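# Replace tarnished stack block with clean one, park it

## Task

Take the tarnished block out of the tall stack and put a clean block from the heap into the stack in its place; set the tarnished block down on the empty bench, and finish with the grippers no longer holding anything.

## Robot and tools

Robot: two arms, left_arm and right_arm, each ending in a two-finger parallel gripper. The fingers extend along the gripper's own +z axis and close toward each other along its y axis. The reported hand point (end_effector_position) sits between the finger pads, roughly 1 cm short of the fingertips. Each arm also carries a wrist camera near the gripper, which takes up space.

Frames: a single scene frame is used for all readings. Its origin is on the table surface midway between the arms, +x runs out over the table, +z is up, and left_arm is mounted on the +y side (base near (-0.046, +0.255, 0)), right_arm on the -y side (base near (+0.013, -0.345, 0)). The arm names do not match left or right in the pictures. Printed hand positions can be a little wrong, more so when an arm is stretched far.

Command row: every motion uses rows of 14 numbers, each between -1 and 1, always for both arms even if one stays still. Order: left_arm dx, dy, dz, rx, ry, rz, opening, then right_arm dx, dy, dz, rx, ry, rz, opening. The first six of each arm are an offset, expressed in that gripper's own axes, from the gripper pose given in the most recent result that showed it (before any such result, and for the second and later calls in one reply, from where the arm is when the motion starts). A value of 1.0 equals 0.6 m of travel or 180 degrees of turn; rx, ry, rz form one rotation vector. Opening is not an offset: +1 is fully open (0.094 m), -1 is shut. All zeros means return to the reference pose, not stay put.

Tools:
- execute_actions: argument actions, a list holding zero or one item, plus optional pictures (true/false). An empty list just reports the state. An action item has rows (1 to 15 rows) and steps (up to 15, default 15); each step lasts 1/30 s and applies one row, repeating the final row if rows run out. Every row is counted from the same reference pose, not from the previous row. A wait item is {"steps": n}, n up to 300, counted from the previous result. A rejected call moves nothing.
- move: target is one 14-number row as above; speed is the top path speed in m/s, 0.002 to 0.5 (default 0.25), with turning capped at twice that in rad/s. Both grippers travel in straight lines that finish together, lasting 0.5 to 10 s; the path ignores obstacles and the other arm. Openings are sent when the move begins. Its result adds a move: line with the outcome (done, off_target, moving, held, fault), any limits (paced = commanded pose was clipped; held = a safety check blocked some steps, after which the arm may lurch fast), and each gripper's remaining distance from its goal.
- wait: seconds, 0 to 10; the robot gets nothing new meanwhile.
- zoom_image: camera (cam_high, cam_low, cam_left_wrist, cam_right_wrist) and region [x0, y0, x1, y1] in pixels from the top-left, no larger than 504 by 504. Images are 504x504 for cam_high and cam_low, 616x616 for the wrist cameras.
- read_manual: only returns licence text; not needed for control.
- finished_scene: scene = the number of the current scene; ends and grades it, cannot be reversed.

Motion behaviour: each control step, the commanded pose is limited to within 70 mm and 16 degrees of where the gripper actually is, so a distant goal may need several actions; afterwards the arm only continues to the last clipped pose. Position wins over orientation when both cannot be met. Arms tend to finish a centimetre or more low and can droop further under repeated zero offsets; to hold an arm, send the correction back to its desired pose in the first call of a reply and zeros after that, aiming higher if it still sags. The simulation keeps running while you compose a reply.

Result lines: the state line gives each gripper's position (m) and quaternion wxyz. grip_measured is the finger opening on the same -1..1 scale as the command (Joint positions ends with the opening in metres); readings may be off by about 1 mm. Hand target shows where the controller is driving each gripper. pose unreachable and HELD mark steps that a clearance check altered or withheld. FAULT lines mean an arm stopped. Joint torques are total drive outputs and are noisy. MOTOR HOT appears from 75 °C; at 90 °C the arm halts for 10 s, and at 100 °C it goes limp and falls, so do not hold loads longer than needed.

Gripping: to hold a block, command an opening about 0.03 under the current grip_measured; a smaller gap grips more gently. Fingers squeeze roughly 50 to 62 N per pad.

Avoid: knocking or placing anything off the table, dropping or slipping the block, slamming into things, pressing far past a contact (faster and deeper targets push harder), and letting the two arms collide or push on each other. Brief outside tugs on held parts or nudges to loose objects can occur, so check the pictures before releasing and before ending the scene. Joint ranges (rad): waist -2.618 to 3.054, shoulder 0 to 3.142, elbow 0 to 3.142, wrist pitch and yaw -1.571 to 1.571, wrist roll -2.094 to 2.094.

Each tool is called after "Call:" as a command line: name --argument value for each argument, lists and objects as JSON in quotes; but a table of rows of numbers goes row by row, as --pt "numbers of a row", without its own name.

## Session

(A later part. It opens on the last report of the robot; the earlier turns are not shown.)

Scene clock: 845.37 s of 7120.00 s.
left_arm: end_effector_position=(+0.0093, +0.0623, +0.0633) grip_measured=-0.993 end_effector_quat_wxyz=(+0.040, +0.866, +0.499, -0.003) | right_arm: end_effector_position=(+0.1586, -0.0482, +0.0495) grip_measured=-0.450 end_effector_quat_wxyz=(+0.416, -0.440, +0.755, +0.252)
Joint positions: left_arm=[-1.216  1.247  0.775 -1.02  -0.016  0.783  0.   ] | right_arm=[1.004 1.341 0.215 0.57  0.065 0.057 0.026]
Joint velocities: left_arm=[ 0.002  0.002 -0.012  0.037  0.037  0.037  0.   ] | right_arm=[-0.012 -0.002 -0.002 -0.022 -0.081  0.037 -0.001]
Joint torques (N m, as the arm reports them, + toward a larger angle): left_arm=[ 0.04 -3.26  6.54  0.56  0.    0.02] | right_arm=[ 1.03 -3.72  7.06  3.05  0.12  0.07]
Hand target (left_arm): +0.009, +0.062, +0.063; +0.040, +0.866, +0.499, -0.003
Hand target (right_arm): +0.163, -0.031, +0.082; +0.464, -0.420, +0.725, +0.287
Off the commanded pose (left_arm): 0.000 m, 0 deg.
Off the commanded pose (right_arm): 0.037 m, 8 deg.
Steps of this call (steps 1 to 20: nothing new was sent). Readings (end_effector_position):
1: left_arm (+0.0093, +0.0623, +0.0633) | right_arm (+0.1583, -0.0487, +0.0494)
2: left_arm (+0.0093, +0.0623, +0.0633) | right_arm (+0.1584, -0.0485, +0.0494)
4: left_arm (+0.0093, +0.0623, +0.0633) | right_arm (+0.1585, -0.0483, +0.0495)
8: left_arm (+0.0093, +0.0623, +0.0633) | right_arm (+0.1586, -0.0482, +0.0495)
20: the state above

Touching. Unload and release.

Call:
execute_actions --actions '[{"rows":[[0,0,0,0,0,0,-1,-0.058,0.007,0,0,-0.043,0.002,-0.5],[0,0,0,0,0,0,-1,-0.054,0.007,0,0,-0.04,0.002,-0.5],[0,0,0,0,0,0,-1,-0.05,0.006,0,0,-0.037,0.002,-0.5],[0,0,0,0,0,0,-1,-0.046,0.006,0,0,-0.034,0.002,-0.5],[0,0,0,0,0,0,-1,-0.042,0.005,0,0,-0.031,0.001,-0.5],[0,0,0,0,0,0,-1,-0.038,0.005,0,0,-0.028,0.001,-0.5],[0,0,0,0,0,0,-1,-0.033,0.004,0,0,-0.025,0.001,-0.5],[0,0,0,0,0,0,-1,-0.029,0.004,0,0,-0.022,0.001,-0.5],[0,0,0,0,0,0,-1,-0.025,0.003,0,0,-0.019,0.001,-0.5],[0,0,0,0,0,0,-1,-0.021,0.003,0,0,-0.016,0,-0.5],[0,0,0,0,0,0,-1,-0.017,0.002,0,0,-0.012,0,-0.5],[0,0,0,0,0,0,-1,-0.012,0.002,0,0,-0.009,0,-0.5],[0,0,0,0,0,0,-1,-0.008,0.001,0,0,-0.006,0,-0.5],[0,0,0,0,0,0,-1,-0.004,0,0,0,-0.003,0,-0.5],[0,0,0,0,0,0,-1,0,0,0,0,0,0,-0.5]]}]' --pictures false

Call:
move --target '[0,0,0,0,0,0,-1,0,0,0,0,0,0,0.3]'

Call:
move --target '[0,0,0,0,0,0,-1,0,0,-0.15,0,0,0,0.3]' --speed 0.08

Call:
zoom_image --camera "cam_left_wrist" --region '[80,290,200,410]'

Scene clock: 860.77 s of 7120.00 s.
left_arm: end_effector_position=(+0.0093, +0.0623, +0.0633) grip_measured=-0.993 end_effector_quat_wxyz=(+0.040, +0.866, +0.499, -0.003) | right_arm: end_effector_position=(+0.1576, -0.0485, +0.0484) grip_measured=-0.450 end_effector_quat_wxyz=(+0.415, -0.441, +0.756, +0.250)
Joint positions: left_arm=[-1.216  1.247  0.775 -1.02  -0.016  0.783  0.   ] | right_arm=[1.009 1.341 0.215 0.565 0.07  0.058 0.026]
Joint velocities: left_arm=[-0.007 -0.012 -0.017 -0.022 -0.051 -0.022 -0.   ] | right_arm=[ 0.002 -0.002 -0.007  0.007  0.007 -0.022 -0.   ]
Joint torques (N m, as the arm reports them, + toward a larger angle): left_arm=[ 0.06 -3.27  6.52  0.56  0.02  0.02] | right_arm=[-0.31 -3.34  6.39  1.88 -0.07  0.02]
Hand target (left_arm): +0.009, +0.062, +0.063; +0.040, +0.866, +0.499, -0.003
Hand target (right_arm): +0.159, -0.048, +0.050; +0.416, -0.440, +0.755, +0.252
Off the commanded pose (left_arm): 0.000 m, 0 deg.
Off the commanded pose (right_arm): 0.001 m, 0 deg.
Steps of this call (steps 1 to 90: nothing new was sent; then 11.90 s passed at rest; steps 91 to 105: all 15 steps of this action). Readings (end_effector_position):
91: left_arm (+0.0093, +0.0623, +0.0633) | right_arm (+0.1585, -0.0481, +0.0495)
92: left_arm (+0.0093, +0.0623, +0.0633) | right_arm (+0.1583, -0.0480, +0.0495)
94: left_arm (+0.0093, +0.0623, +0.0633) | right_arm (+0.1580, -0.0479, +0.0495)
98: left_arm (+0.0093, +0.0623, +0.0633) | right_arm (+0.1579, -0.0481, +0.0492)
105: the state above

Scene clock: 861.50 s of 7120.00 s.
left_arm: end_effector_position=(+0.0093, +0.0623, +0.0633) grip_measured=-0.993 end_effector_quat_wxyz=(+0.040, +0.866, +0.499, -0.003) | right_arm: end_effector_position=(+0.1576, -0.0486, +0.0483) grip_measured=+0.299 end_effector_quat_wxyz=(+0.415, -0.441, +0.756, +0.250)
Joint positions: left_arm=[-1.216  1.247  0.775 -1.02  -0.016  0.783  0.   ] | right_arm=[1.009 1.341 0.215 0.565 0.07  0.058 0.061]
Joint velocities: left_arm=[-0.002  0.017 -0.017  0.066  0.007  0.022  0.   ] | right_arm=[ 0.017 -0.002 -0.037 -0.051  0.081 -0.022  0.   ]
Joint torques (N m, as the arm reports them, + toward a larger angle): left_arm=[ 0.05 -3.26  6.52  0.55  0.01  0.02] | right_arm=[ 0.   -3.28  6.32  1.86 -0.01  0.02]
Hand target (left_arm): +0.009, +0.062, +0.063; +0.040, +0.866, +0.499, -0.003
Hand target (right_arm): +0.158, -0.049, +0.048; +0.415, -0.441, +0.756, +0.250
Off the commanded pose (left_arm): 0.000 m, 0 deg.
Off the commanded pose (right_arm): 0.000 m, 0 deg.
move: done
camera_calibration (this result's frames):
cam_left_wrist: T_world_to_cam=[[-0.775759, 0.630584, -0.0236939, -0.0363843], [0.604279, 0.753166, 0.259979, -0.0195571], [0.181784, 0.187363, -0.965324, 0.159862], [0, 0, 0, 1]] pos_world=[-0.0454679, 0.0077208, 0.158541]
cam_right_wrist: T_world_to_cam=[[0.764026, -0.592316, -0.255785, -0.134092], [-0.639437, -0.747973, -0.177923, 0.0934156], [-0.0859332, 0.299496, -0.95022, 0.177314], [0, 0, 0, 1]] pos_world=[0.177421, -0.0626577, 0.150809]

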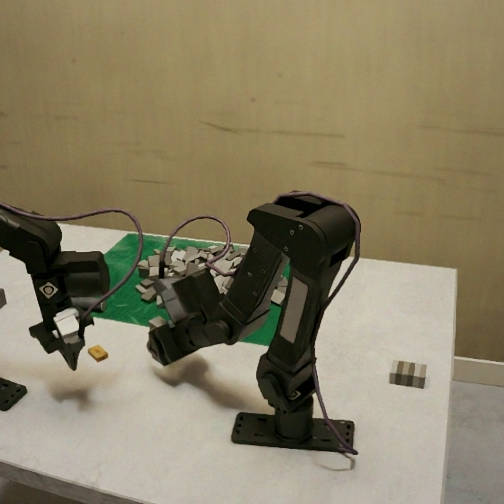

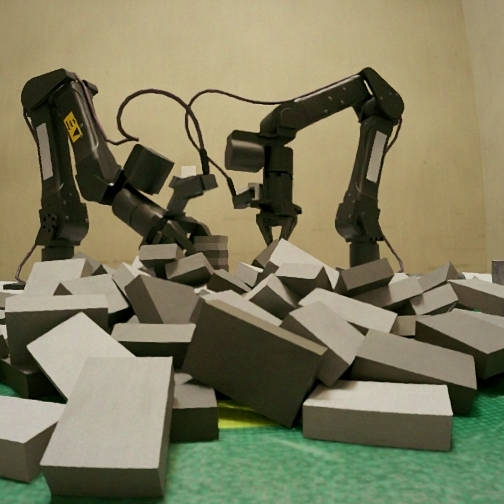

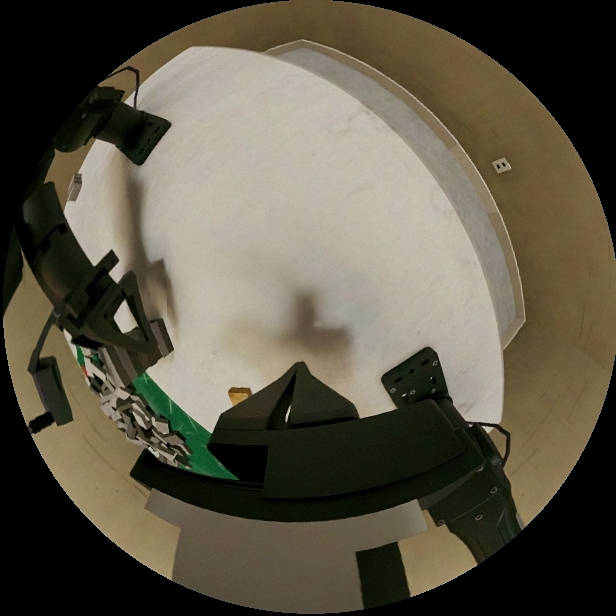

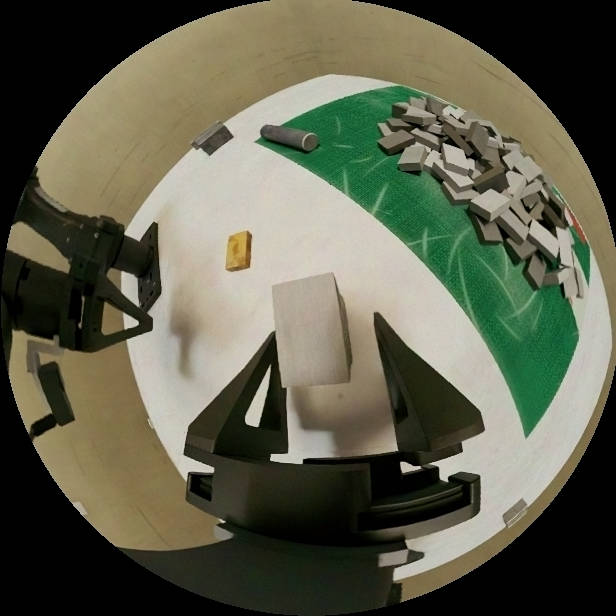

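Scene clock: 863.37 s of 7120.00 s.
left_arm: end_effector_position=(+0.0093, +0.0623, +0.0633) grip_measured=-0.993 end_effector_quat_wxyz=(+0.040, +0.866, +0.499, -0.003) | right_arm: end_effector_position=(+0.1201, -0.1222, +0.0785) grip_measured=+0.299 end_effector_quat_wxyz=(+0.395, -0.448, +0.766, +0.235)
Joint positions: left_arm=[-1.216  1.247  0.775 -1.02  -0.016  0.783  0.   ] | right_arm=[ 1.053  0.552  0.173 -0.241  0.107  0.083  0.061]
Joint velocities: left_arm=[-0.012 -0.017 -0.002 -0.037  0.051  0.007  0.001] | right_arm=[-0.012 -0.017  0.007 -0.037  0.066  0.022  0.   ]
Joint torques (N m, as the arm reports them, + toward a larger angle): left_arm=[ 0.07 -3.29  6.53  0.55  0.01  0.02] | right_arm=[ 0.8  -2.03 11.08  1.79  0.14  0.04]
Hand target (left_arm): +0.009, +0.062, +0.063; +0.040, +0.866, +0.499, -0.003
Hand target (right_arm): +0.121, -0.117, +0.098; +0.415, -0.441, +0.756, +0.251
Off the commanded pose (left_arm): 0.000 m, 0 deg.
Off the commanded pose (right_arm): 0.019 m, 3 deg.
move: off_target (right_arm)
camera_calibration (this result's frames):
cam_left_wrist: T_world_to_cam=[[-0.775759, 0.630584, -0.0236939, -0.0363843], [0.604279, 0.753166, 0.259979, -0.0195571], [0.181784, 0.187363, -0.965324, 0.159862], [0, 0, 0, 1]] pos_world=[-0.0454679, 0.0077208, 0.158541]
cam_right_wrist: T_world_to_cam=[[0.758628, -0.605277, -0.241088, -0.143387], [-0.642807, -0.755677, -0.125502, 0.0150853], [-0.106221, 0.250182, -0.962354, 0.222192], [0, 0, 0, 1]] pos_world=[0.142076, -0.130978, 0.181152]

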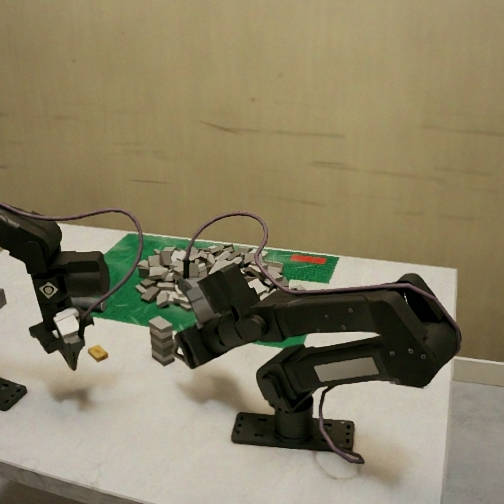

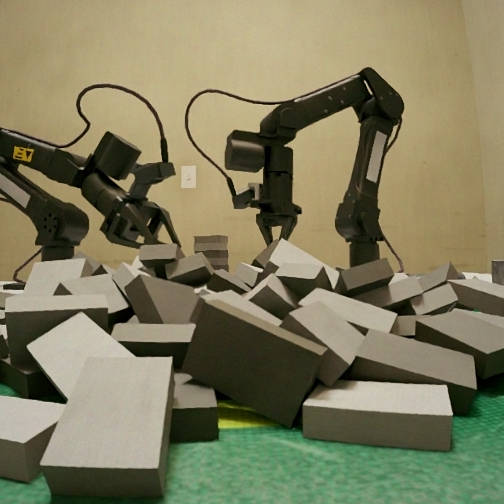

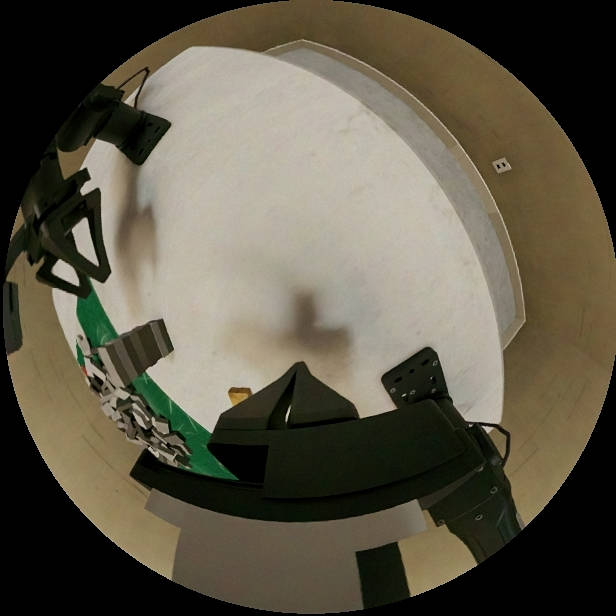

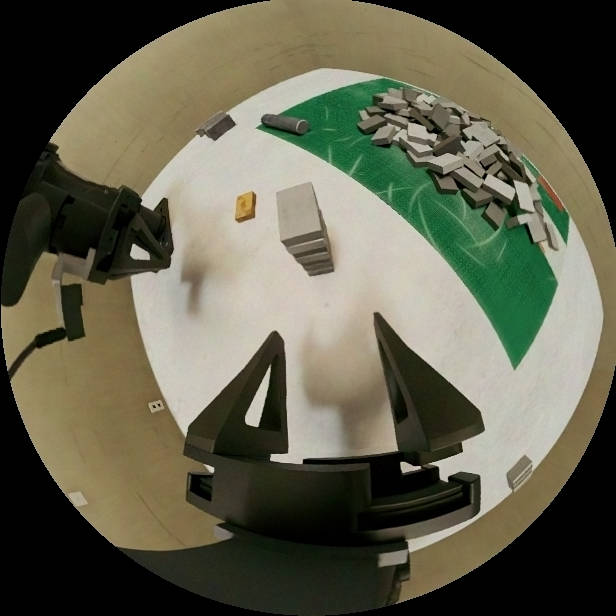

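Region (80, 290, 200, 410) of cam_left_wrist's 616x616 image, scaled by 4.200, with more detail than that image has.

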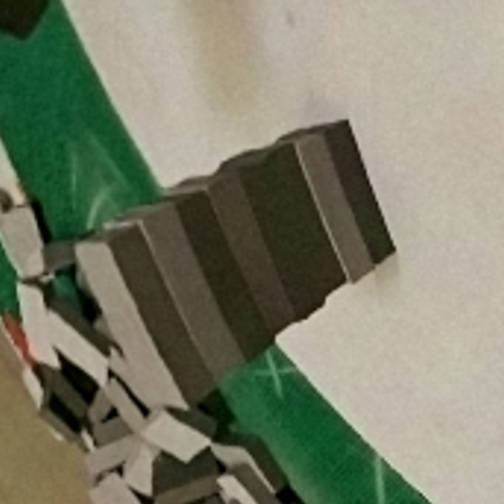

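Call:
finished_scene --scene 2

The scene is finished: the task was done.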